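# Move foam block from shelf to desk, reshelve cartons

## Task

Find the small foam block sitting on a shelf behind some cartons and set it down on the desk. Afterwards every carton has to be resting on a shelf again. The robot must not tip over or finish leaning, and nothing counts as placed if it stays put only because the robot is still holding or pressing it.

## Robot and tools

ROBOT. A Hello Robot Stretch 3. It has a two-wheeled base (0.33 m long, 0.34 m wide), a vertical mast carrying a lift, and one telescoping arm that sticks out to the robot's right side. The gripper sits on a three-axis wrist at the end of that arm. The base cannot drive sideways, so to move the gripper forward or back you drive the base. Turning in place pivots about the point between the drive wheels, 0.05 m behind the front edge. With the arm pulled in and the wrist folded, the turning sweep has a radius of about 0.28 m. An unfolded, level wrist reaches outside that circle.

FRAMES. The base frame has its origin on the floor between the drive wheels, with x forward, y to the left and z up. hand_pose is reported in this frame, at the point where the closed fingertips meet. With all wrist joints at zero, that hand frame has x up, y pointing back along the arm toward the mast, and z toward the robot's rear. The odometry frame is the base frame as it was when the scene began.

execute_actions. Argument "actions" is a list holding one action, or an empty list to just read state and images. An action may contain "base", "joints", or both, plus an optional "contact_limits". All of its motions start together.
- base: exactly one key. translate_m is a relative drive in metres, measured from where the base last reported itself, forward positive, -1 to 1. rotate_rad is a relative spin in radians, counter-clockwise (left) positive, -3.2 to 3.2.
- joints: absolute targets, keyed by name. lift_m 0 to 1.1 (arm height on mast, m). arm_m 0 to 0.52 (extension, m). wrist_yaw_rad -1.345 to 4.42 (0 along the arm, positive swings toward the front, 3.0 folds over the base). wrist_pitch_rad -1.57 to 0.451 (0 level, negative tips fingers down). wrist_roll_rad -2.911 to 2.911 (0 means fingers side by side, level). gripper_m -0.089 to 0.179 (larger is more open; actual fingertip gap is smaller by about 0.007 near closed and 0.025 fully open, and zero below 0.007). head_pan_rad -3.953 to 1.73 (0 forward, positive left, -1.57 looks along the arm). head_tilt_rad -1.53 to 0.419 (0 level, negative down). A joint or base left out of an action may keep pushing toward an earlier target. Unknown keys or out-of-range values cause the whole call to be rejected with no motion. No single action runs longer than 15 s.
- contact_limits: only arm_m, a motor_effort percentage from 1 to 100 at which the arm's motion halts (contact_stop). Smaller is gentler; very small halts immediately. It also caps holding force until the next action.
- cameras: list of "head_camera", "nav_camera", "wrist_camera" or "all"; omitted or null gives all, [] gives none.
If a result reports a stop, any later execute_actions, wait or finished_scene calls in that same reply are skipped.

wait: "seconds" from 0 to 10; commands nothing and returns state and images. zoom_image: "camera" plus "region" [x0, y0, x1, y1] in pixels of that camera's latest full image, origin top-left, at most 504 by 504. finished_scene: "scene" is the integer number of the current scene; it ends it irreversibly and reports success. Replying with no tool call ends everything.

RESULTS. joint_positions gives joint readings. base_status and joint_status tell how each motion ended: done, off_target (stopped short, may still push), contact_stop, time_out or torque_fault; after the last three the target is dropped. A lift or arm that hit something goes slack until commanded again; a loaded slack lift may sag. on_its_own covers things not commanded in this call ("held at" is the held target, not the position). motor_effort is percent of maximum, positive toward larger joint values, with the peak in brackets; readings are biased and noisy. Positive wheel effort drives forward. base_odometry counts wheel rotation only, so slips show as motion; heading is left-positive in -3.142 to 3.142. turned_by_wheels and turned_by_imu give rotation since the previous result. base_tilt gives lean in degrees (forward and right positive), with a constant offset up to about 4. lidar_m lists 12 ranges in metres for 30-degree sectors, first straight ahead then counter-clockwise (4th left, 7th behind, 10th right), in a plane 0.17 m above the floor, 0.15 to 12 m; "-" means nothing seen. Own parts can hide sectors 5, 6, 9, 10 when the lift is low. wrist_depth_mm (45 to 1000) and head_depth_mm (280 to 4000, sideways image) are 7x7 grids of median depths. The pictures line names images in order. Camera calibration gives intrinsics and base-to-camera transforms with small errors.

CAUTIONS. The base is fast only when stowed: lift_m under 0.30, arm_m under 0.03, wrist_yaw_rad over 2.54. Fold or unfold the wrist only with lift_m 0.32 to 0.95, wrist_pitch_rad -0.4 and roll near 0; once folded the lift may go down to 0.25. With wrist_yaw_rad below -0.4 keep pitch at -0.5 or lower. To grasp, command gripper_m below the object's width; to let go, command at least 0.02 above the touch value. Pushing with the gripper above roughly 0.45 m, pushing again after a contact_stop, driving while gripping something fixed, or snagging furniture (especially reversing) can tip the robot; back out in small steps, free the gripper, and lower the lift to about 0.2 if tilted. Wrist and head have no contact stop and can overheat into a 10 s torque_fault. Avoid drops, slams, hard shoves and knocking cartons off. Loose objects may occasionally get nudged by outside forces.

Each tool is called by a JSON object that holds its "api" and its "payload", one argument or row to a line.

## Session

{"api": "execute_actions", "payload": {
  "actions": []
}}

Scene clock: 0.00 s.
base_odometry: x=+0.000 y=+0.000 heading=+0.000 (m, m, rad; odometry frame)
turned_by_wheels: +0.000 (rad since the last result)
turned_by_imu: +0.000 (rad since the last result)
base_tilt: forward=-0.9 right=+2.1 (deg)
lidar_m: 1.73 2.07 1.71 2.25 2.18 2.23 2.31 2.22 2.31 1.66 1.59 1.63
head_depth_mm: 1902 2084 2057 2050 2016 1973 1971 / 1908 2336 2301 2283 2269 2217 2191 / 1924 2473 2474 2461 2445 2430 2407 / 1933 2324 2323 2316 2321 2307 2299 / 1942 2194 2204 2173 2194 2164 2195 / 1968 2068 2075 2080 2028 1647 2028 / 1942 1974 1974 1977 1941 1922 1973
base_status: not commanded
joint_positions: lift_m=+0.371 arm_m=+0.001 wrist_yaw_rad=+2.882 wrist_pitch_rad=-0.547 wrist_roll_rad=+0.016 gripper_m=+0.037 head_pan_rad=+0.007 head_tilt_rad=-0.023
joint_status: not commanded
motor_effort: left_wheel=+1 right_wheel=-1 lift_m=+29 arm_m=-1 wrist_yaw_rad=+0 wrist_pitch_rad=+4 wrist_roll_rad=-1 gripper_m=+0 head_pan_rad=+0 head_tilt_rad=+3 (%)
hand_pose: x=+0.0317 y=+0.0531 z=+0.3554 quat_wxyz=(+0.279, +0.705, +0.099, +0.645) (m; base frame)
wrist_depth_mm: - - - - - - - / - - - - - - - / - - - 967 936 884 881 / 823 - 784 790 756 744 718 / 696 665 658 648 643 593 601 / 585 562 - 552 - 527 516 / 501 498 - - 470 466 453
pictures: head_camera (sideways: a quarter turn clockwise sets it upright), nav_camera (sideways: a quarter turn counterclockwise sets it upright), wrist_camera
camera_calibration (this result's frames):
head_camera: T_world_to_cam=[[0.0290941, -0.0478005, -0.998433, 1.31926], [-0.0272597, 0.998446, -0.0485955, 0.0686906], [0.999205, 0.0286308, 0.0277459, -0.0906806], [0, 0, 0, 1]] pos_world=[0.0540981, -0.00292612, 1.32305]
nav_camera: T_world_to_cam=[[0.0382395, -0.0492131, 0.998056, -1.25267], [0.0296642, -0.99829, -0.0503612, 0.115368], [0.998828, 0.0315323, -0.0367142, 0.00237194], [0, 0, 0, 1]] pos_world=[0.0421101, 0.0534484, 1.25613]
wrist_camera: T_world_to_cam=[[0.967329, -0.245635, -0.0627623, 0.0138207], [-0.202957, -0.601921, -0.772334, 0.351462], [0.151934, 0.759839, -0.632108, 0.345619], [0, 0, 0, 1]] pos_world=[0.00545106, -0.0476681, 0.490782]
Images, in order (width x height): head_camera 896x504, nav_camera 672x504, wrist_camera 644x364.

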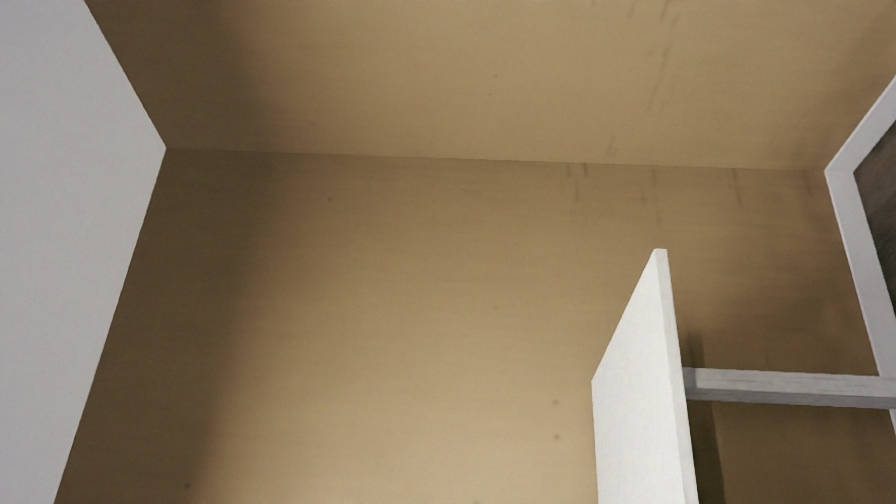

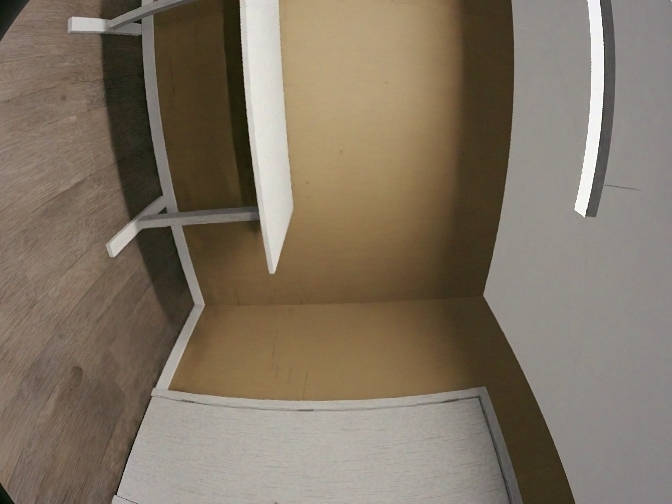

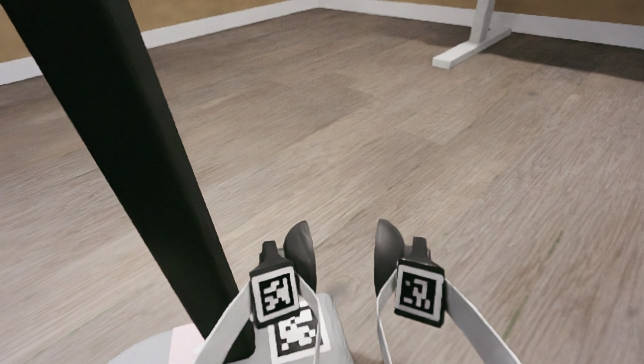

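{"api": "execute_actions", "payload": {
  "actions": [
    {"joints":{"head_pan_rad":-2.65,"head_tilt_rad":-0.3,"lift_m":0.28}}
  ],
  "cameras": ["nav_camera","head_camera"]
}}

Scene clock: 2.30 s.
base_odometry: x=+0.000 y=+0.000 heading=+0.000 (m, m, rad; odometry frame)
turned_by_wheels: +0.000 (rad since the last result)
turned_by_imu: +0.000 (rad since the last result)
base_tilt: forward=-0.9 right=+2.1 (deg)
lidar_m: 1.73 2.07 1.71 2.24 2.17 2.23 2.31 2.22 2.30 1.66 1.59 1.63
head_depth_mm: 2344 2426 2330 2648 2801 2207 1721 / 2389 2478 2550 2601 2582 2219 1704 / 2381 2483 2574 2693 2767 2189 1709 / 2378 2464 2570 2690 2776 2167 1700 / 2320 2457 2510 2620 2724 2158 1689 / 2298 2406 2506 2612 2734 2159 1684 / 2307 2408 2480 2607 2697 2154 1673
base_status: not commanded
joint_positions: lift_m=+0.280 arm_m=+0.001 wrist_yaw_rad=+2.882 wrist_pitch_rad=-0.548 wrist_roll_rad=+0.016 gripper_m=+0.037 head_pan_rad=-2.643 head_tilt_rad=-0.296
joint_status: all done
motor_effort: left_wheel=+0(1) right_wheel=-1(1) lift_m=+25(25) arm_m=-1(2) wrist_yaw_rad=+0(0) wrist_pitch_rad=+4(4) wrist_roll_rad=+0(0) gripper_m=+0(0) head_pan_rad=-3(40) head_tilt_rad=-1(22) (%)
hand_pose: x=+0.0317 y=+0.0530 z=+0.2649 quat_wxyz=(+0.279, +0.704, +0.100, +0.645) (m; base frame)
wrist_depth_mm: - - - - - - - / - - - - - - 939 / 869 - 816 807 784 737 715 / 682 - 650 627 608 601 579 / 564 547 539 532 528 510 497 / 469 481 - 440 - 432 426 / - - - - 379 382 376
pictures: head_camera (sideways: a quarter turn clockwise sets it upright), nav_camera (sideways: a quarter turn counterclockwise sets it upright)
camera_calibration (this result's frames):
head_camera: T_world_to_cam=[[0.18944, 0.157873, -0.969117, 1.27977], [0.506243, -0.861398, -0.041367, 0.0560095], [-0.841327, -0.482772, -0.243105, 0.273126], [0, 0, 0, 1]] pos_world=[-0.0410048, -0.0219373, 1.30896]
nav_camera: T_world_to_cam=[[-0.292334, -0.102905, 0.950764, -1.18874], [-0.484749, 0.87295, -0.0545643, 0.123959], [-0.824354, -0.476833, -0.305075, 0.362809], [0, 0, 0, 1]] pos_world=[0.011664, -0.057538, 1.24766]
Images, in order (width x height): head_camera 896x504, nav_camera 672x504.

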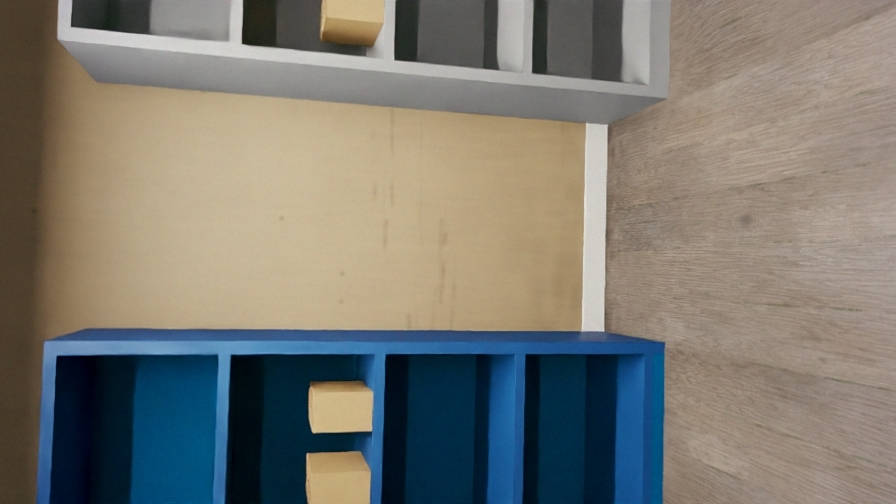

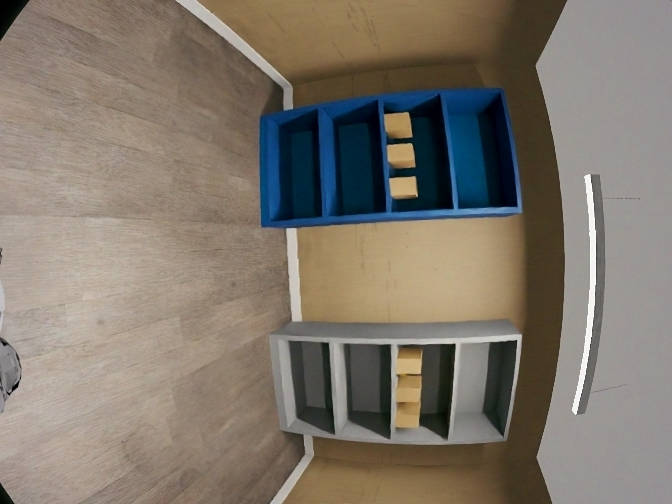

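{"api": "execute_actions", "payload": {
  "actions": [
    {"base":{"rotate_rad":-2.32},"joints":{"head_pan_rad":0,"gripper_m":0,"wrist_pitch_rad":-0.4}}
  ],
  "cameras": []
}}

{"api": "execute_actions", "payload": {
  "actions": [
    {"base":{"translate_m":1.0}}
  ],
  "cameras": ["head_camera"]
}}

{"api": "execute_actions", "payload": {
  "actions": [
    {"base":{"translate_m":0.75}}
  ],
  "cameras": ["head_camera"]
}}

{"api": "execute_actions", "payload": {
  "actions": [
    {"base":{"rotate_rad":1.305},"joints":{"lift_m":0.88,"head_pan_rad":-1.57,"head_tilt_rad":-0.4}}
  ],
  "cameras": ["head_camera","nav_camera"]
}}

Scene clock: 6.43 s.
base_odometry: x=+0.000 y=+0.000 heading=-2.320 (m, m, rad; odometry frame)
turned_by_wheels: -2.320 (rad since the last result)
turned_by_imu: -2.314 (rad since the last result)
base_tilt: forward=-0.9 right=+2.0 (deg)
lidar_m: 2.22 1.82 1.60 1.59 1.85 1.73 1.71 2.42 2.16 2.16 2.53 2.31
head_depth_mm: 2273 2368 2448 2547 2660 2221 1721 / 2292 2384 2493 2561 2667 2211 1715 / 2378 2456 2535 2624 2748 2201 1711 / 2409 2530 2465 2734 2811 2170 1692 / 2460 2542 2454 2670 2725 2175 1694 / 2599 2709 2815 2975 2867 2177 1693 / 2550 2588 2695 2758 2761 2147 1675
base_status: done
joint_positions: lift_m=+0.280 arm_m=+0.001 wrist_yaw_rad=+2.882 wrist_pitch_rad=-0.424 wrist_roll_rad=+0.016 gripper_m=+0.000 head_pan_rad=-0.007 head_tilt_rad=-0.297
joint_status: all done
motor_effort: left_wheel=+3(12) right_wheel=-5(10) lift_m=+25(25) arm_m=-1(2) wrist_yaw_rad=+0(0) wrist_pitch_rad=+8(4) wrist_roll_rad=+0(0) gripper_m=-2(84) head_pan_rad=+3(37) head_tilt_rad=-1(1) (%)
hand_pose: x=+0.0361 y=+0.0698 z=+0.2914 quat_wxyz=(+0.238, +0.710, +0.057, +0.661) (m; base frame)
wrist_depth_mm: - - - - - - - / - - - - - - - / - - - - - - 950 / 825 - 810 774 756 734 711 / 661 - 635 644 601 575 566 / 530 515 529 - 509 490 477 / 451 464 - - 414 426 409
pictures: none
No camera images: the call's "cameras" was empty. Leave "cameras" out to get every camera's image.

Scene clock: 11.53 s.
base_odometry: x=-0.681 y=-0.732 heading=-2.320 (m, m, rad; odometry frame)
turned_by_wheels: +0.000 (rad since the last result)
turned_by_imu: +0.007 (rad since the last result)
base_tilt: forward=-0.9 right=+2.1 (deg)
lidar_m: 1.50 1.49 1.31 1.31 1.55 2.60 2.71 2.78 2.44 2.44 1.55 1.26
head_depth_mm: 1448 1482 1557 1371 1658 1387 1576 / 1483 1529 1575 1224 1716 1505 1618 / 1531 1564 1635 1488 1763 1498 1607 / 1563 1608 1685 1307 1803 1843 1601 / 1618 1653 1708 1477 1827 1887 1591 / 1469 1456 1533 1528 1629 1745 1625 / 1292 1353 1404 1929 2063 1981 1622
base_status: done
joint_positions: lift_m=+0.280 arm_m=+0.001 wrist_yaw_rad=+2.882 wrist_pitch_rad=-0.423 wrist_roll_rad=+0.016 gripper_m=+0.000 head_pan_rad=-0.007 head_tilt_rad=-0.297
joint_status: not commanded
motor_effort: left_wheel=+2(11) right_wheel=-4(8) lift_m=+25(25) arm_m=-1(1) wrist_yaw_rad=+0(0) wrist_pitch_rad=+8(7) wrist_roll_rad=+0(0) gripper_m=-2(2) head_pan_rad=+3(3) head_tilt_rad=+0(1) (%)
hand_pose: x=+0.0361 y=+0.0699 z=+0.2916 quat_wxyz=(+0.237, +0.710, +0.056, +0.661) (m; base frame)
wrist_depth_mm: - - - - - - - / - - - - - - - / - - - - - - 952 / 846 - 801 766 730 726 726 / 661 - 622 651 599 589 573 / 535 521 526 - 512 496 481 / 456 462 - - 418 415 415
pictures: head_camera (sideways: a quarter turn clockwise sets it upright)
camera_calibration (this result's frames):
head_camera: T_world_to_cam=[[-0.243265, -0.0463148, -0.968854, 1.28206], [-0.0255512, 0.998819, -0.0413317, 0.0592074], [0.969623, 0.0147009, -0.244161, 0.263453], [0, 0, 0, 1]] pos_world=[0.0579432, -0.00363194, 1.3089]
Images, in order (width x height): head_camera 896x504.

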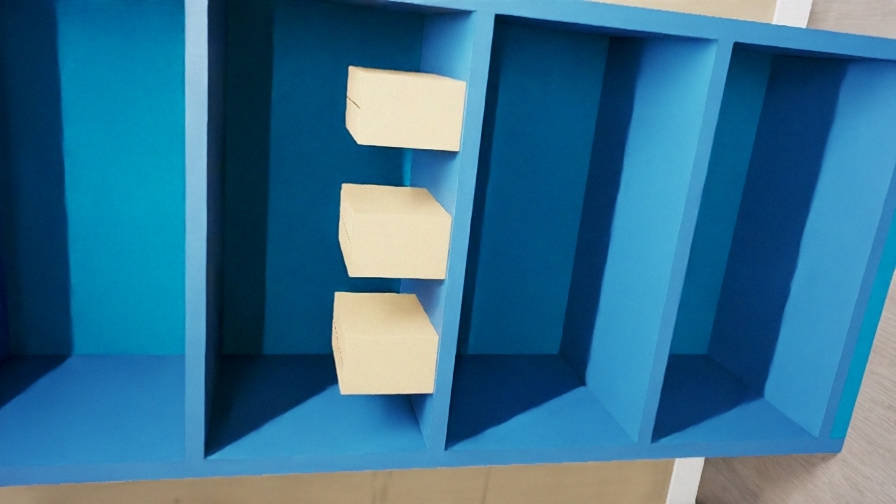

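Scene clock: 15.90 s.
base_odometry: x=-1.192 y=-1.282 heading=-2.320 (m, m, rad; odometry frame)
turned_by_wheels: +0.000 (rad since the last result)
turned_by_imu: +0.005 (rad since the last result)
base_tilt: forward=-0.9 right=+2.1 (deg)
lidar_m: 1.00 0.79 1.09 1.09 1.29 2.31 3.45 3.01 2.66 1.26 0.61 0.60
head_depth_mm: 441 850 887 921 737 538 1016 / 449 875 915 937 730 568 1021 / 505 900 945 581 556 567 1014 / 514 927 970 572 567 586 1007 / 523 956 997 820 676 1136 1003 / 533 986 1036 695 671 1168 1000 / 828 875 942 611 633 1015 994
base_status: done
joint_positions: lift_m=+0.280 arm_m=+0.001 wrist_yaw_rad=+2.882 wrist_pitch_rad=-0.423 wrist_roll_rad=+0.016 gripper_m=+0.000 head_pan_rad=-0.007 head_tilt_rad=-0.298
joint_status: not commanded
motor_effort: left_wheel=+1(11) right_wheel=-3(7) lift_m=+25(25) arm_m=-2(1) wrist_yaw_rad=+0(0) wrist_pitch_rad=+7(7) wrist_roll_rad=+0(0) gripper_m=-2(2) head_pan_rad=+3(3) head_tilt_rad=-1(0) (%)
hand_pose: x=+0.0361 y=+0.0699 z=+0.2917 quat_wxyz=(+0.237, +0.710, +0.056, +0.661) (m; base frame)
wrist_depth_mm: - - - - - 948 945 / - - - - - - - / - - - - - - 855 / 848 - 817 770 746 736 653 / 660 - 628 652 605 588 565 / 536 530 523 - 515 480 475 / 458 467 - - 417 415 413
pictures: head_camera (sideways: a quarter turn clockwise sets it upright)
camera_calibration (this result's frames):
head_camera: T_world_to_cam=[[-0.243382, -0.0463188, -0.968824, 1.28203], [-0.0255762, 0.998818, -0.0413277, 0.0592023], [0.969593, 0.0147204, -0.244279, 0.263607], [0, 0, 0, 1]] pos_world=[0.0579441, -0.00363092, 1.3089]
Images, in order (width x height): head_camera 896x504.

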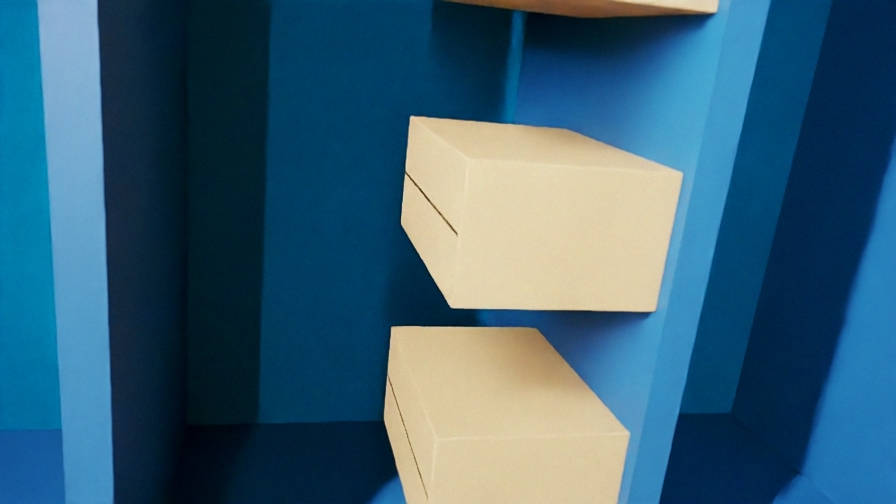

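Scene clock: 22.20 s.
base_odometry: x=-1.192 y=-1.282 heading=-1.015 (m, m, rad; odometry frame)
turned_by_wheels: +1.305 (rad since the last result)
turned_by_imu: +1.301 (rad since the last result)
base_tilt: forward=-0.9 right=+2.0 (deg)
lidar_m: 1.09 1.15 1.61 3.27 3.46 2.73 2.08 1.26 0.60 0.99 0.79 0.79
head_depth_mm: 615 874 918 536 572 954 882 / 624 881 908 533 568 1105 917 / 635 886 922 550 571 1108 913 / 647 889 940 928 620 1116 909 / 659 895 932 621 583 1122 906 / 672 900 932 547 579 1126 903 / 687 904 950 554 583 1118 900
base_status: done
joint_positions: lift_m=+0.880 arm_m=+0.001 wrist_yaw_rad=+2.882 wrist_pitch_rad=-0.423 wrist_roll_rad=+0.016 gripper_m=+0.000 head_pan_rad=-1.563 head_tilt_rad=-0.396
joint_status: all done
motor_effort: left_wheel=-4(9) right_wheel=+2(9) lift_m=+34(35) arm_m=-2(2) wrist_yaw_rad=+0(0) wrist_pitch_rad=+7(7) wrist_roll_rad=+0(0) gripper_m=-2(2) head_pan_rad=-3(38) head_tilt_rad=-1(13) (%)
hand_pose: x=+0.0361 y=+0.0700 z=+0.8914 quat_wxyz=(+0.237, +0.710, +0.056, +0.661) (m; base frame)
wrist_depth_mm: - - - - - - - / - - - - - - - / - - - - - - - / - - - - - - - / - - - - - - - / - - - - - - - / - - - - - - -
pictures: head_camera (sideways: a quarter turn clockwise sets it upright), nav_camera (sideways: a quarter turn counterclockwise sets it upright)
camera_calibration (this result's frames):
head_camera: T_world_to_cam=[[-0.0506368, 0.33644, -0.940343, 1.24365], [0.998302, 0.0442032, -0.0379426, 0.0485446], [0.0288008, -0.940667, -0.338107, 0.391462], [0, 0, 0, 1]] pos_world=[0.00323777, -0.0523229, 1.30365]
nav_camera: T_world_to_cam=[[-0.0463713, -0.399121, 0.915725, -1.1445], [-0.998427, -0.0104064, -0.0550949, 0.127777], [0.0315189, -0.916839, -0.398011, 0.478534], [0, 0, 0, 1]] pos_world=[0.0594207, -0.0167262, 1.24555]
Images, in order (width x height): head_camera 896x504, nav_camera 672x504.

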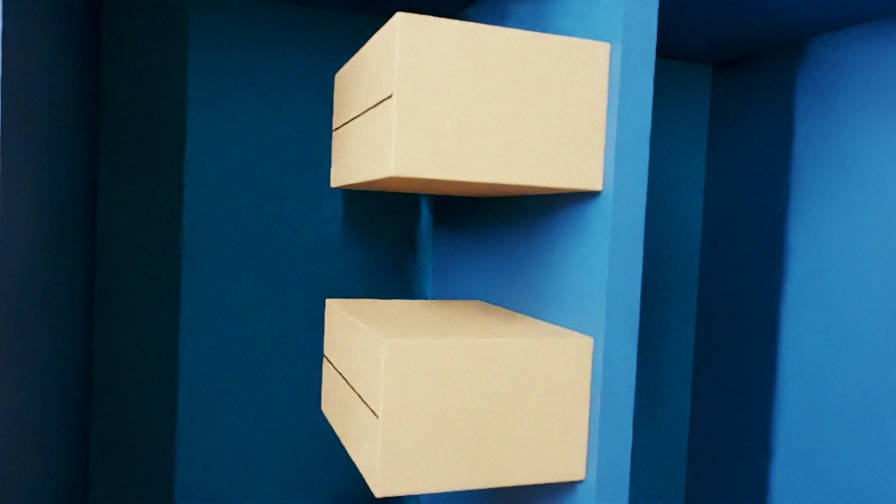

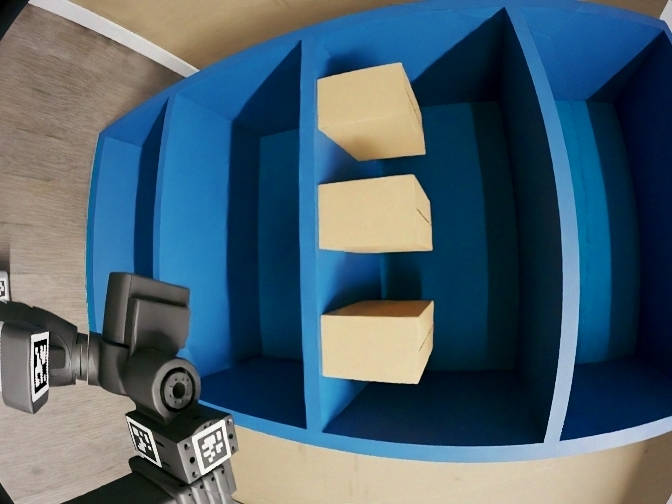

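{"api": "execute_actions", "payload": {
  "actions": [
    {"base":{"translate_m":0.042},"joints":{"wrist_yaw_rad":0,"lift_m":0.95}}
  ],
  "cameras": []
}}

{"api": "execute_actions", "payload": {
  "actions": [
    {"joints":{"lift_m":1.1,"wrist_pitch_rad":0.02,"arm_m":0.08}}
  ],
  "cameras": ["wrist_camera"]
}}

{"api": "execute_actions", "payload": {
  "actions": [
    {"joints":{"arm_m":0.5}}
  ],
  "cameras": ["head_camera"]
}}

{"api": "execute_actions", "payload": {
  "actions": [
    {"joints":{"wrist_pitch_rad":-0.6,"arm_m":0.52}}
  ],
  "cameras": ["wrist_camera"]
}}

Scene clock: 25.57 s.
base_odometry: x=-1.169 y=-1.317 heading=-1.015 (m, m, rad; odometry frame)
turned_by_wheels: +0.000 (rad since the last result)
turned_by_imu: -0.001 (rad since the last result)
base_tilt: forward=-0.9 right=+2.1 (deg)
lidar_m: 1.05 1.10 1.54 3.72 3.46 2.78 2.12 1.30 0.62 0.99 0.76 1.08
head_depth_mm: 616 877 910 531 565 1041 956 / 627 882 911 540 570 1105 919 / 635 887 936 875 622 1105 - / 647 889 938 813 617 1117 - / 659 894 927 544 578 1123 906 / 673 905 938 548 580 1126 904 / 688 907 948 789 638 1120 899
base_status: done
joint_positions: lift_m=+0.950 arm_m=+0.001 wrist_yaw_rad=+0.002 wrist_pitch_rad=-0.422 wrist_roll_rad=+0.016 gripper_m=+0.000 head_pan_rad=-1.563 head_tilt_rad=-0.396
joint_status: all done
motor_effort: left_wheel=-3(6) right_wheel=+2(7) lift_m=+34(35) arm_m=-2(2) wrist_yaw_rad=-3(7) wrist_pitch_rad=+7(7) wrist_roll_rad=+0(0) gripper_m=-2(2) head_pan_rad=-3(3) head_tilt_rad=-1(2) (%)
hand_pose: x=-0.0210 y=-0.3702 z=+0.9615 quat_wxyz=(+0.686, +0.148, -0.696, -0.149) (m; base frame)
wrist_depth_mm: 329 380 281 643 278 267 364 / 327 383 302 374 296 286 322 / 332 324 315 309 305 299 318 / 573 803 863 846 830 570 365 / 565 799 831 845 782 574 370 / 565 675 695 - 689 580 421 / 573 596 584 569 560 536 -
pictures: none
No camera images: the call's "cameras" was empty. Leave "cameras" out to get every camera's image.

Scene clock: 27.77 s.
base_odometry: x=-1.169 y=-1.317 heading=-1.015 (m, m, rad; odometry frame)
turned_by_wheels: +0.000 (rad since the last result)
turned_by_imu: +0.000 (rad since the last result)
base_tilt: forward=-0.9 right=+2.0 (deg)
lidar_m: 1.05 1.10 1.54 3.72 3.47 2.77 2.12 1.30 0.62 0.99 0.76 1.08
head_depth_mm: 546 - - - - 1041 919 / 626 871 - - - 1110 919 / 635 874 - - - 1104 911 / 647 883 928 712 609 1115 908 / 659 896 927 544 577 1128 905 / 673 898 940 549 581 1124 904 / 688 906 946 789 638 1118 900
base_status: not commanded
joint_positions: lift_m=+1.100 arm_m=+0.080 wrist_yaw_rad=+0.001 wrist_pitch_rad=-0.006 wrist_roll_rad=+0.016 gripper_m=+0.000 head_pan_rad=-1.563 head_tilt_rad=-0.396
joint_status: all done
motor_effort: left_wheel=-4(3) right_wheel=+2(2) lift_m=+34(35) arm_m=+1(1) wrist_yaw_rad=-2(3) wrist_pitch_rad=+9(10) wrist_roll_rad=+0(0) gripper_m=-2(2) head_pan_rad=-3(3) head_tilt_rad=-1(1) (%)
hand_pose: x=-0.0211 y=-0.4808 z=+1.2128 quat_wxyz=(+0.702, +0.003, -0.712, -0.002) (m; base frame)
wrist_depth_mm: 351 356 369 376 393 405 347 / 531 618 644 653 623 558 365 / 570 686 659 648 640 575 370 / 565 707 686 675 649 591 370 / 400 475 372 466 379 374 370 / 321 283 257 - 243 238 324 / 319 371 261 431 380 241 325
pictures: wrist_camera
camera_calibration (this result's frames):
wrist_camera: T_world_to_cam=[[-0.997897, -0.0432963, -0.0482435, 0.0257832], [0.0414479, 0.146052, -0.988408, 1.30841], [0.0498405, -0.988329, -0.14395, -0.133388], [0, 0, 0, 1]] pos_world=[-0.0218537, -0.321811, 1.27528]
Images, in order (width x height): wrist_camera 644x364.

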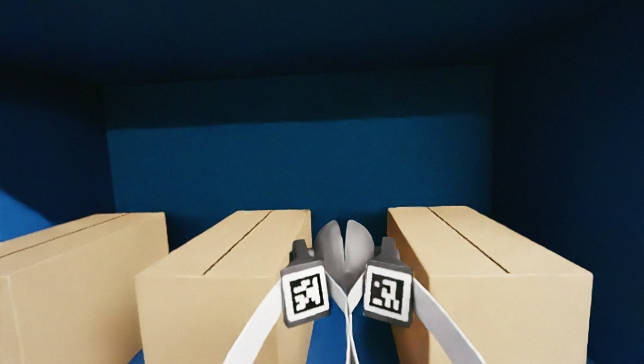

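Scene clock: 32.07 s.
base_odometry: x=-1.169 y=-1.317 heading=-1.015 (m, m, rad; odometry frame)
turned_by_wheels: +0.000 (rad since the last result)
turned_by_imu: -0.001 (rad since the last result)
base_tilt: forward=-0.9 right=+2.0 (deg)
lidar_m: 1.05 1.10 1.54 3.71 3.47 2.77 2.12 1.30 0.62 0.99 0.76 1.08
head_depth_mm: 618 - 913 531 566 1043 922 / 627 868 726 539 570 1108 918 / 637 871 951 875 622 1105 912 / 649 886 936 812 617 1115 909 / 662 895 925 544 578 1121 909 / 675 902 937 548 581 1120 902 / 690 908 950 789 638 1118 901
base_status: not commanded
joint_positions: lift_m=+1.100 arm_m=+0.500 wrist_yaw_rad=+0.001 wrist_pitch_rad=-0.006 wrist_roll_rad=+0.016 gripper_m=+0.000 head_pan_rad=-1.563 head_tilt_rad=-0.396
joint_status: all done
motor_effort: left_wheel=-3(3) right_wheel=+2(2) lift_m=+34(34) arm_m=+1(1) wrist_yaw_rad=-1(2) wrist_pitch_rad=+8(9) wrist_roll_rad=+0(0) gripper_m=-2(2) head_pan_rad=-3(3) head_tilt_rad=-1(1) (%)
hand_pose: x=-0.0212 y=-0.9008 z=+1.2129 quat_wxyz=(+0.702, +0.003, -0.712, -0.002) (m; base frame)
wrist_depth_mm: 258 253 247 241 237 232 227 / 264 257 253 247 240 238 231 / 269 265 259 251 248 241 236 / 277 270 263 256 252 247 240 / 283 275 271 263 256 252 246 / 288 282 277 - 260 257 251 / 297 291 283 274 270 263 256
pictures: head_camera (sideways: a quarter turn clockwise sets it upright)
camera_calibration (this result's frames):
head_camera: T_world_to_cam=[[-0.0505872, 0.336447, -0.940343, 1.24365], [0.998308, 0.044056, -0.0379426, 0.0485446], [0.0286621, -0.940671, -0.338107, 0.391463], [0, 0, 0, 1]] pos_world=[0.00323005, -0.0523224, 1.30365]
Images, in order (width x height): head_camera 896x504.

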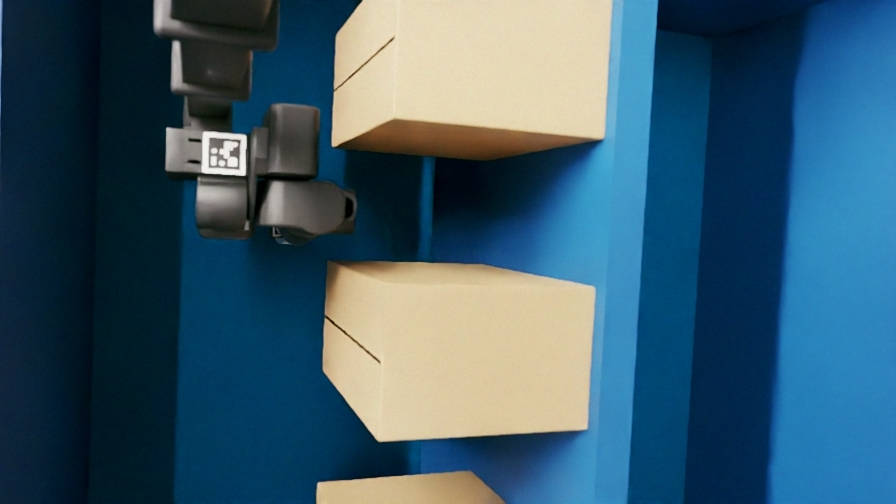

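Scene clock: 33.23 s.
base_odometry: x=-1.169 y=-1.317 heading=-1.015 (m, m, rad; odometry frame)
turned_by_wheels: +0.000 (rad since the last result)
turned_by_imu: +0.000 (rad since the last result)
base_tilt: forward=-0.9 right=+2.1 (deg)
lidar_m: 1.05 1.10 1.54 3.72 3.48 2.78 2.13 1.30 0.62 0.99 0.76 1.08
head_depth_mm: 618 861 910 531 566 1044 923 / 627 867 726 538 568 1103 913 / 638 872 943 872 623 1114 915 / 650 888 928 767 618 1112 913 / 661 895 926 545 577 1122 905 / 674 902 939 548 581 1124 900 / 689 906 950 790 638 1120 899
base_status: not commanded
joint_positions: lift_m=+1.100 arm_m=+0.520 wrist_yaw_rad=+0.001 wrist_pitch_rad=-0.610 wrist_roll_rad=+0.016 gripper_m=+0.000 head_pan_rad=-1.563 head_tilt_rad=-0.396
joint_status: all done
motor_effort: left_wheel=-3(3) right_wheel=+2(2) lift_m=+34(34) arm_m=+1(1) wrist_yaw_rad=-1(1) wrist_pitch_rad=+4(8) wrist_roll_rad=+0(0) gripper_m=-2(2) head_pan_rad=-2(3) head_tilt_rad=-1(1) (%)
hand_pose: x=-0.0214 y=-0.8609 z=+1.0719 quat_wxyz=(+0.669, +0.211, -0.679, -0.214) (m; base frame)
wrist_depth_mm: 222 222 218 215 212 208 205 / 249 245 242 240 236 233 229 / 284 279 274 271 265 262 257 / 325 315 312 308 299 290 286 / - 282 281 288 272 265 259 / - 73 245 - 240 231 227 / - 73 210 211 204 205 94
pictures: wrist_camera
camera_calibration (this result's frames):
wrist_camera: T_world_to_cam=[[-0.997967, -0.00735017, -0.0633081, 0.0492824], [0.0413259, 0.681576, -0.73058, 1.40929], [0.0485192, -0.731711, -0.679886, 0.266075], [0, 0, 0, 1]] pos_world=[-0.0219676, -0.765484, 1.21362]
Images, in order (width x height): wrist_camera 644x364.

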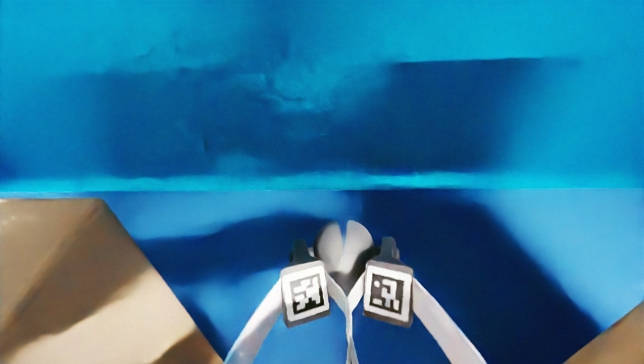

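{"api": "execute_actions", "payload": {
  "actions": [
    {"joints":{"wrist_pitch_rad":0.02,"arm_m":0.5}}
  ],
  "cameras": []
}}

{"api": "execute_actions", "payload": {
  "actions": [
    {"base":{"translate_m":0.235}}
  ],
  "cameras": ["head_camera"]
}}

{"api": "execute_actions", "payload": {
  "actions": [
    {"joints":{"wrist_pitch_rad":-0.6,"arm_m":0.52}}
  ],
  "cameras": ["wrist_camera"]
}}

Scene clock: 35.20 s.
base_odometry: x=-1.169 y=-1.317 heading=-1.015 (m, m, rad; odometry frame)
turned_by_wheels: +0.000 (rad since the last result)
turned_by_imu: +0.000 (rad since the last result)
base_tilt: forward=-0.9 right=+2.1 (deg)
lidar_m: 1.05 1.10 1.54 3.28 3.46 2.78 2.12 1.30 0.62 0.99 0.76 1.08
head_depth_mm: 618 - 912 531 566 1045 922 / 627 868 725 538 570 1106 918 / 637 872 953 876 623 1107 914 / 650 887 936 813 619 1113 909 / 661 894 925 545 576 1121 907 / 675 900 940 548 581 1125 907 / 691 904 948 789 638 1119 901
base_status: not commanded
joint_positions: lift_m=+1.100 arm_m=+0.500 wrist_yaw_rad=+0.001 wrist_pitch_rad=-0.008 wrist_roll_rad=+0.016 gripper_m=+0.000 head_pan_rad=-1.563 head_tilt_rad=-0.396
joint_status: all done
motor_effort: left_wheel=-3(3) right_wheel=+2(2) lift_m=+34(34) arm_m=-3(4) wrist_yaw_rad=-2(1) wrist_pitch_rad=+9(8) wrist_roll_rad=+0(0) gripper_m=-2(2) head_pan_rad=-3(3) head_tilt_rad=-1(2) (%)
hand_pose: x=-0.0212 y=-0.9013 z=+1.2124 quat_wxyz=(+0.702, +0.003, -0.712, -0.003) (m; base frame)
wrist_depth_mm: 256 252 246 243 236 229 226 / 263 257 252 245 240 235 230 / 269 262 260 253 246 240 235 / 276 270 262 256 250 246 239 / 280 277 268 262 256 249 243 / 287 285 274 - 260 257 251 / 299 289 282 275 270 260 255
pictures: none
No camera images: the call's "cameras" was empty. Leave "cameras" out to get every camera's image.

Scene clock: 38.80 s.
base_odometry: x=-1.045 y=-1.517 heading=-1.015 (m, m, rad; odometry frame)
turned_by_wheels: +0.000 (rad since the last result)
turned_by_imu: +0.000 (rad since the last result)
base_tilt: forward=-0.9 right=+2.0 (deg)
lidar_m: 0.82 0.86 1.20 3.67 3.90 3.01 2.35 0.77 0.79 1.00 0.63 0.84
head_depth_mm: 617 - 937 956 630 1106 918 / 626 873 946 588 581 1103 916 / 637 877 943 552 577 1114 914 / 650 893 926 545 587 1129 909 / 661 904 939 562 589 1131 907 / 676 909 938 556 587 1087 902 / 689 799 769 561 591 882 853
base_status: done
joint_positions: lift_m=+1.100 arm_m=+0.500 wrist_yaw_rad=+0.001 wrist_pitch_rad=-0.006 wrist_roll_rad=+0.015 gripper_m=+0.000 head_pan_rad=-1.563 head_tilt_rad=-0.396
joint_status: not commanded
motor_effort: left_wheel=-3(4) right_wheel=+2(9) lift_m=+34(34) arm_m=-3(3) wrist_yaw_rad=-1(1) wrist_pitch_rad=+9(9) wrist_roll_rad=-1(0) gripper_m=-2(2) head_pan_rad=-3(3) head_tilt_rad=-1(2) (%)
hand_pose: x=-0.0213 y=-0.9013 z=+1.2130 quat_wxyz=(+0.702, +0.002, -0.712, -0.002) (m; base frame)
wrist_depth_mm: 265 261 256 246 241 238 234 / 270 266 257 254 247 244 239 / 277 270 263 258 255 248 243 / 282 277 271 265 259 253 248 / 288 284 276 271 264 258 253 / 295 289 284 - 268 263 258 / 300 302 290 284 278 268 265
pictures: head_camera (sideways: a quarter turn clockwise sets it upright)
camera_calibration (this result's frames):
head_camera: T_world_to_cam=[[-0.0505872, 0.336447, -0.940343, 1.24365], [0.998308, 0.044056, -0.0379426, 0.0485446], [0.0286621, -0.940671, -0.338107, 0.391463], [0, 0, 0, 1]] pos_world=[0.00323005, -0.0523224, 1.30365]
Images, in order (width x height): head_camera 896x504.

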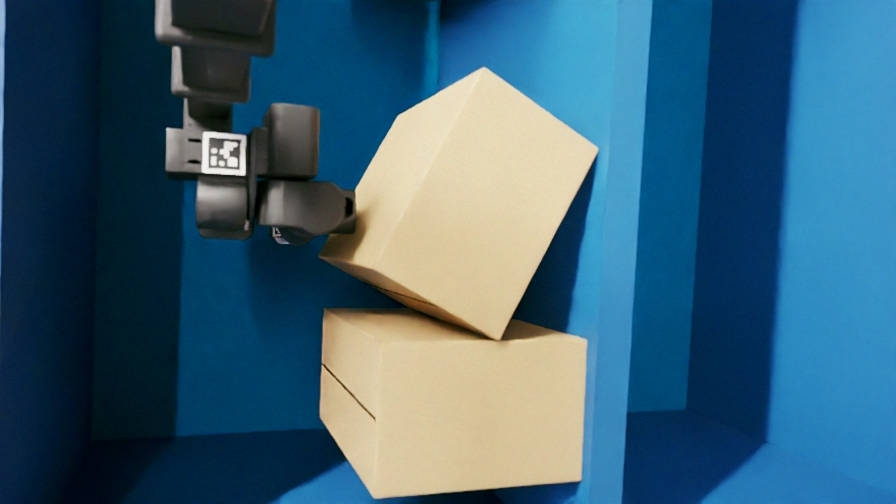

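Scene clock: 39.90 s.
base_odometry: x=-1.045 y=-1.517 heading=-1.015 (m, m, rad; odometry frame)
turned_by_wheels: +0.000 (rad since the last result)
turned_by_imu: +0.000 (rad since the last result)
base_tilt: forward=-0.8 right=+2.1 (deg)
lidar_m: 0.82 0.85 1.20 3.29 3.91 3.00 2.35 0.77 0.79 1.00 0.63 0.84
head_depth_mm: 617 863 938 956 631 1111 922 / 627 874 947 883 580 1108 916 / 637 880 960 581 579 1113 914 / 650 895 950 576 582 1123 910 / 664 903 934 563 584 1133 907 / 674 907 935 555 589 1087 902 / 689 799 769 561 591 880 852
base_status: not commanded
joint_positions: lift_m=+1.100 arm_m=+0.520 wrist_yaw_rad=+0.000 wrist_pitch_rad=-0.563 wrist_roll_rad=+0.015 gripper_m=+0.000 head_pan_rad=-1.563 head_tilt_rad=-0.396
joint_status: all done
motor_effort: left_wheel=-3(2) right_wheel=+1(2) lift_m=+30(34) arm_m=+0(0) wrist_yaw_rad=-1(1) wrist_pitch_rad=-12(11) wrist_roll_rad=+0(0) gripper_m=-2(2) head_pan_rad=-3(3) head_tilt_rad=-1(1) (%)
hand_pose: x=-0.0215 y=-0.8686 z=+1.0815 quat_wxyz=(+0.674, +0.195, -0.684, -0.198) (m; base frame)
wrist_depth_mm: 227 225 221 217 215 212 208 / 253 247 245 241 239 233 232 / 283 278 275 269 265 261 256 / 305 317 316 307 298 296 288 / 300 310 301 308 289 284 280 / 268 263 257 - 254 243 240 / 109 228 226 221 159 216 210
pictures: wrist_camera
camera_calibration (this result's frames):
wrist_camera: T_world_to_cam=[[-0.997977, -0.0101327, -0.0627663, 0.0467743], [0.0413455, 0.646536, -0.761763, 1.42482], [0.0482994, -0.762816, -0.644809, 0.201947], [0, 0, 0, 1]] pos_world=[-0.0219839, -0.766672, 1.21852]
Images, in order (width x height): wrist_camera 644x364.

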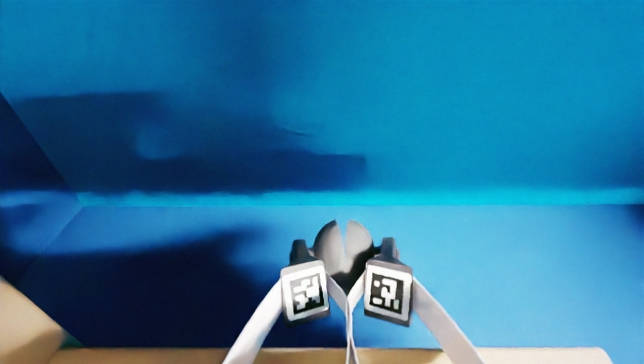

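{"api": "execute_actions", "payload": {
  "actions": [
    {"joints":{"wrist_pitch_rad":0.1,"arm_m":0.5}}
  ],
  "cameras": ["head_camera","nav_camera"]
}}

Scene clock: 41.70 s.
base_odometry: x=-1.045 y=-1.517 heading=-1.015 (m, m, rad; odometry frame)
turned_by_wheels: +0.000 (rad since the last result)
turned_by_imu: +0.000 (rad since the last result)
base_tilt: forward=-0.9 right=+2.1 (deg)
lidar_m: 0.82 0.86 1.20 3.66 3.87 3.01 2.35 0.77 0.79 1.00 0.63 0.84
head_depth_mm: 619 - 936 954 630 1106 923 / 627 873 948 883 581 1108 918 / 638 875 963 580 576 1112 915 / 650 889 958 575 580 1125 913 / 662 903 935 563 583 1127 907 / 675 907 937 555 588 1084 904 / 690 796 769 561 590 881 853
base_status: not commanded
joint_positions: lift_m=+1.100 arm_m=+0.500 wrist_yaw_rad=+0.001 wrist_pitch_rad=+0.072 wrist_roll_rad=+0.015 gripper_m=+0.000 head_pan_rad=-1.563 head_tilt_rad=-0.396
joint_status: all done
motor_effort: left_wheel=-3(2) right_wheel=+2(2) lift_m=+30(30) arm_m=-3(4) wrist_yaw_rad=-1(1) wrist_pitch_rad=+9(12) wrist_roll_rad=+0(0) gripper_m=-2(2) head_pan_rad=-2(2) head_tilt_rad=-1(1) (%)
hand_pose: x=-0.0213 y=-0.9026 z=+1.2330 quat_wxyz=(+0.701, -0.025, -0.712, +0.025) (m; base frame)
wrist_depth_mm: 275 269 265 258 252 249 240 / 281 275 266 262 255 250 244 / 283 280 270 262 257 252 248 / 287 280 274 265 259 253 248 / 287 283 274 269 262 255 249 / 290 286 277 - 261 258 252 / 295 286 280 275 266 260 253
pictures: head_camera (sideways: a quarter turn clockwise sets it upright), nav_camera (sideways: a quarter turn counterclockwise sets it upright)
camera_calibration (this result's frames):
head_camera: T_world_to_cam=[[-0.0505872, 0.336447, -0.940343, 1.24365], [0.998308, 0.0440561, -0.0379426, 0.0485446], [0.0286622, -0.940671, -0.338107, 0.391463], [0, 0, 0, 1]] pos_world=[0.00323006, -0.0523224, 1.30365]
nav_camera: T_world_to_cam=[[-0.0464301, -0.399114, 0.915725, -1.1445], [-0.998428, -0.0102593, -0.0550949, 0.127777], [0.0313838, -0.916844, -0.398011, 0.478535], [0, 0, 0, 1]] pos_world=[0.0594182, -0.0167341, 1.24555]
Images, in order (width x height): head_camera 896x504, nav_camera 672x504.

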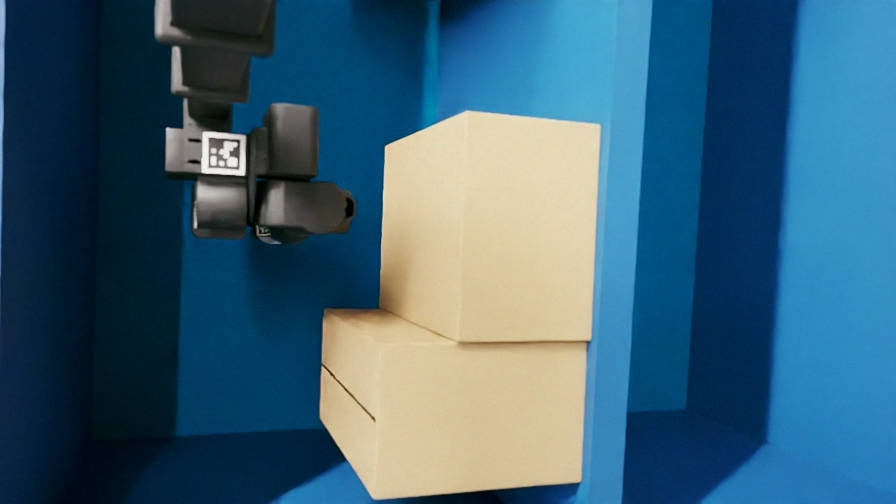

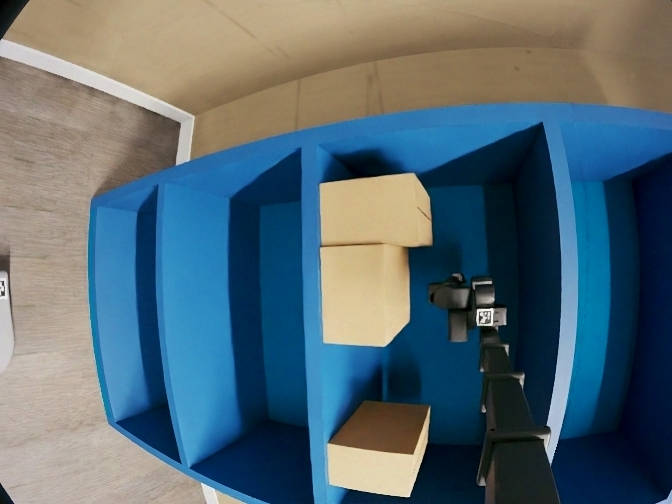

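{"api": "execute_actions", "payload": {
  "actions": [
    {"joints":{"arm_m":0.03}}
  ],
  "cameras": []
}}

{"api": "execute_actions", "payload": {
  "actions": [
    {"base":{"translate_m":-1.0},"joints":{"arm_m":0,"lift_m":0.9,"wrist_pitch_rad":-0.6,"head_pan_rad":-2.1}}
  ],
  "cameras": ["head_camera","nav_camera"]
}}

{"api": "execute_actions", "payload": {
  "actions": [
    {"base":{"translate_m":-0.69},"joints":{"head_pan_rad":-1.57}}
  ],
  "cameras": ["head_camera","nav_camera"]
}}

Scene clock: 47.30 s.
base_odometry: x=-1.045 y=-1.517 heading=-1.015 (m, m, rad; odometry frame)
turned_by_wheels: +0.000 (rad since the last result)
turned_by_imu: -0.001 (rad since the last result)
base_tilt: forward=-0.9 right=+2.0 (deg)
lidar_m: 0.82 0.85 1.20 3.64 3.89 3.00 2.35 0.77 0.79 1.00 0.63 0.84
head_depth_mm: 615 871 - - - - 896 / 625 874 - - - - 868 / 635 882 - - - - 885 / 648 888 953 645 583 1124 908 / 658 902 940 562 586 1127 904 / 672 906 938 557 588 1085 905 / 686 797 770 563 593 882 852
base_status: not commanded
joint_positions: lift_m=+1.100 arm_m=+0.030 wrist_yaw_rad=+0.001 wrist_pitch_rad=+0.073 wrist_roll_rad=+0.015 gripper_m=+0.000 head_pan_rad=-1.563 head_tilt_rad=-0.396
joint_status: all done
motor_effort: left_wheel=-3(3) right_wheel=+1(2) lift_m=+30(30) arm_m=-3(4) wrist_yaw_rad=-1(1) wrist_pitch_rad=+9(9) wrist_roll_rad=+0(0) gripper_m=-3(2) head_pan_rad=-3(2) head_tilt_rad=-2(2) (%)
hand_pose: x=-0.0213 y=-0.4326 z=+1.2334 quat_wxyz=(+0.701, -0.025, -0.712, +0.026) (m; base frame)
wrist_depth_mm: 295 289 286 292 300 305 314 / 333 409 443 459 477 501 513 / 332 455 728 711 703 686 656 / 331 454 728 728 724 689 660 / 330 449 598 726 700 688 460 / 333 377 334 - 712 675 371 / 324 317 312 314 311 507 373
pictures: none
No camera images: the call's "cameras" was empty. Leave "cameras" out to get every camera's image.

Scene clock: 58.53 s.
base_odometry: x=-1.573 y=-0.668 heading=-1.015 (m, m, rad; odometry frame)
turned_by_wheels: +0.000 (rad since the last result)
turned_by_imu: -0.010 (rad since the last result)
base_tilt: forward=-0.9 right=+2.1 (deg)
lidar_m: 1.81 1.90 2.64 3.31 2.68 1.99 1.94 1.35 0.67 0.99 0.67 1.40
head_depth_mm: 560 1154 845 770 1408 1148 981 / 571 593 623 661 706 1069 917 / 654 680 708 739 772 808 841 / 767 804 845 891 940 990 1060 / 891 937 995 1055 1130 1203 1299 / 866 914 962 1021 1088 1161 1244 / 833 873 923 975 1033 1100 1176
base_status: done
joint_positions: lift_m=+0.900 arm_m=+0.002 wrist_yaw_rad=+0.001 wrist_pitch_rad=-0.612 wrist_roll_rad=+0.015 gripper_m=+0.000 head_pan_rad=-2.093 head_tilt_rad=-0.396
joint_status: all done
joint sent to its limit — the command would take arm_m past its lower limit, so that joint was sent only as far as its limit.
motor_effort: left_wheel=-2(8) right_wheel=+1(2) lift_m=+25(25) arm_m=-3(4) wrist_yaw_rad=-1(1) wrist_pitch_rad=+3(10) wrist_roll_rad=+0(0) gripper_m=-2(2) head_pan_rad=-3(26) head_tilt_rad=-1(1) (%)
hand_pose: x=-0.0215 y=-0.3425 z=+0.8720 quat_wxyz=(+0.669, +0.212, -0.679, -0.215) (m; base frame)
wrist_depth_mm: 471 655 688 677 675 652 488 / 460 653 775 766 746 696 490 / 470 649 844 839 838 767 488 / 462 660 993 - 967 763 490 / 494 656 - - - 758 493 / 574 640 - - - 779 516 / 897 797 952 931 917 771 831
pictures: head_camera (sideways: a quarter turn clockwise sets it upright), nav_camera (sideways: a quarter turn counterclockwise sets it upright)
camera_calibration (this result's frames):
head_camera: T_world_to_cam=[[0.126357, 0.315895, -0.940343, 1.24257], [0.883739, -0.466438, -0.0379426, 0.0492434], [-0.450598, -0.826224, -0.338107, 0.394387], [0, 0, 0, 1]] pos_world=[-0.0228157, -0.0437008, 1.30365]
nav_camera: T_world_to_cam=[[-0.241743, -0.320949, 0.915725, -1.14331], [-0.866765, 0.495664, -0.0550949, 0.126973], [-0.436209, -0.807037, -0.398011, 0.481387], [0, 0, 0, 1]] pos_world=[0.0436543, -0.0413827, 1.24555]
Images, in order (width x height): head_camera 896x504, nav_camera 672x504.

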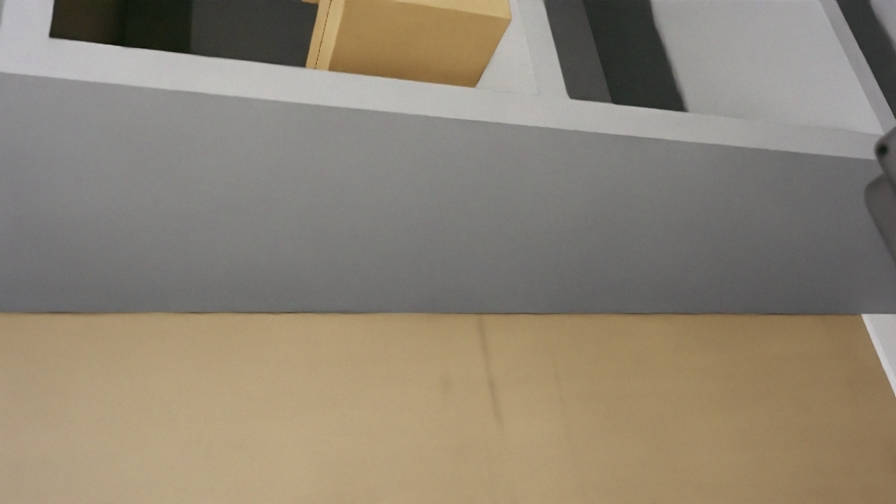

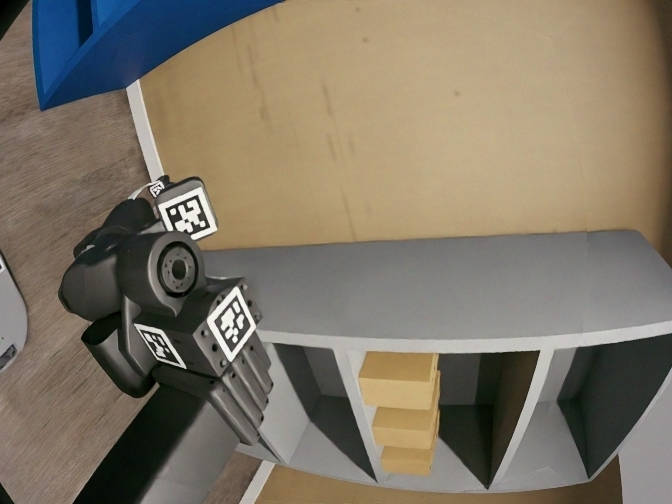

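Scene clock: 66.67 s.
base_odometry: x=-1.937 y=-0.081 heading=-1.015 (m, m, rad; odometry frame)
turned_by_wheels: +0.000 (rad since the last result)
turned_by_imu: -0.007 (rad since the last result)
base_tilt: forward=-0.9 right=+2.1 (deg)
lidar_m: 2.50 2.62 3.58 3.76 1.73 1.29 1.25 0.78 0.87 0.86 0.56 1.21
head_depth_mm: 616 848 885 503 530 1074 921 / 626 845 892 688 591 1068 918 / 636 852 905 933 623 1066 915 / 646 855 888 507 541 1062 910 / 660 857 885 504 536 1058 907 / 672 852 900 514 544 1022 902 / 610 692 707 720 607 752 776
base_status: done
joint_positions: lift_m=+0.900 arm_m=+0.002 wrist_yaw_rad=+0.001 wrist_pitch_rad=-0.612 wrist_roll_rad=+0.015 gripper_m=+0.000 head_pan_rad=-1.577 head_tilt_rad=-0.396
joint_status: all done
motor_effort: left_wheel=-1(8) right_wheel=+0(4) lift_m=+25(25) arm_m=-3(3) wrist_yaw_rad=-1(1) wrist_pitch_rad=+4(3) wrist_roll_rad=+0(0) gripper_m=-2(2) head_pan_rad=+3(29) head_tilt_rad=-1(1) (%)
hand_pose: x=-0.0215 y=-0.3425 z=+0.8720 quat_wxyz=(+0.669, +0.212, -0.679, -0.215) (m; base frame)
wrist_depth_mm: 264 360 636 650 638 636 635 / 291 388 708 710 725 697 668 / 327 382 694 790 770 774 692 / - 383 666 695 689 669 649 / - 479 591 616 573 565 559 / - - 539 - 517 515 506 / - - 770 872 841 858 708
pictures: head_camera (sideways: a quarter turn clockwise sets it upright), nav_camera (sideways: a quarter turn counterclockwise sets it upright)
camera_calibration (this result's frames):
head_camera: T_world_to_cam=[[-0.0458542, 0.337125, -0.940343, 1.24362], [0.998829, 0.0300228, -0.0379426, 0.0485414], [0.0154403, -0.940981, -0.338107, 0.391544], [0, 0, 0, 1]] pos_world=[0.00249507, -0.0522769, 1.30365]
nav_camera: T_world_to_cam=[[-0.0520342, -0.398423, 0.915725, -1.14447], [-0.998474, 0.00377243, -0.0550949, 0.127777], [0.0184965, -0.917194, -0.398011, 0.478614], [0, 0, 0, 1]] pos_world=[0.0591778, -0.0174817, 1.24555]
Images, in order (width x height): head_camera 896x504, nav_camera 672x504.

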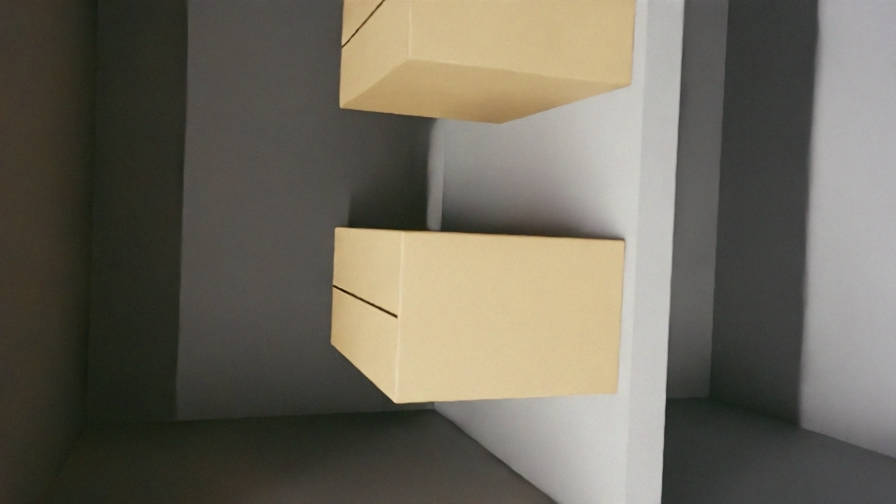

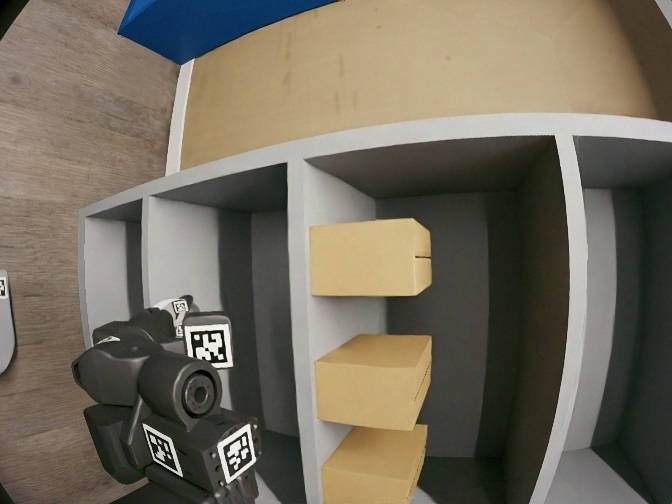

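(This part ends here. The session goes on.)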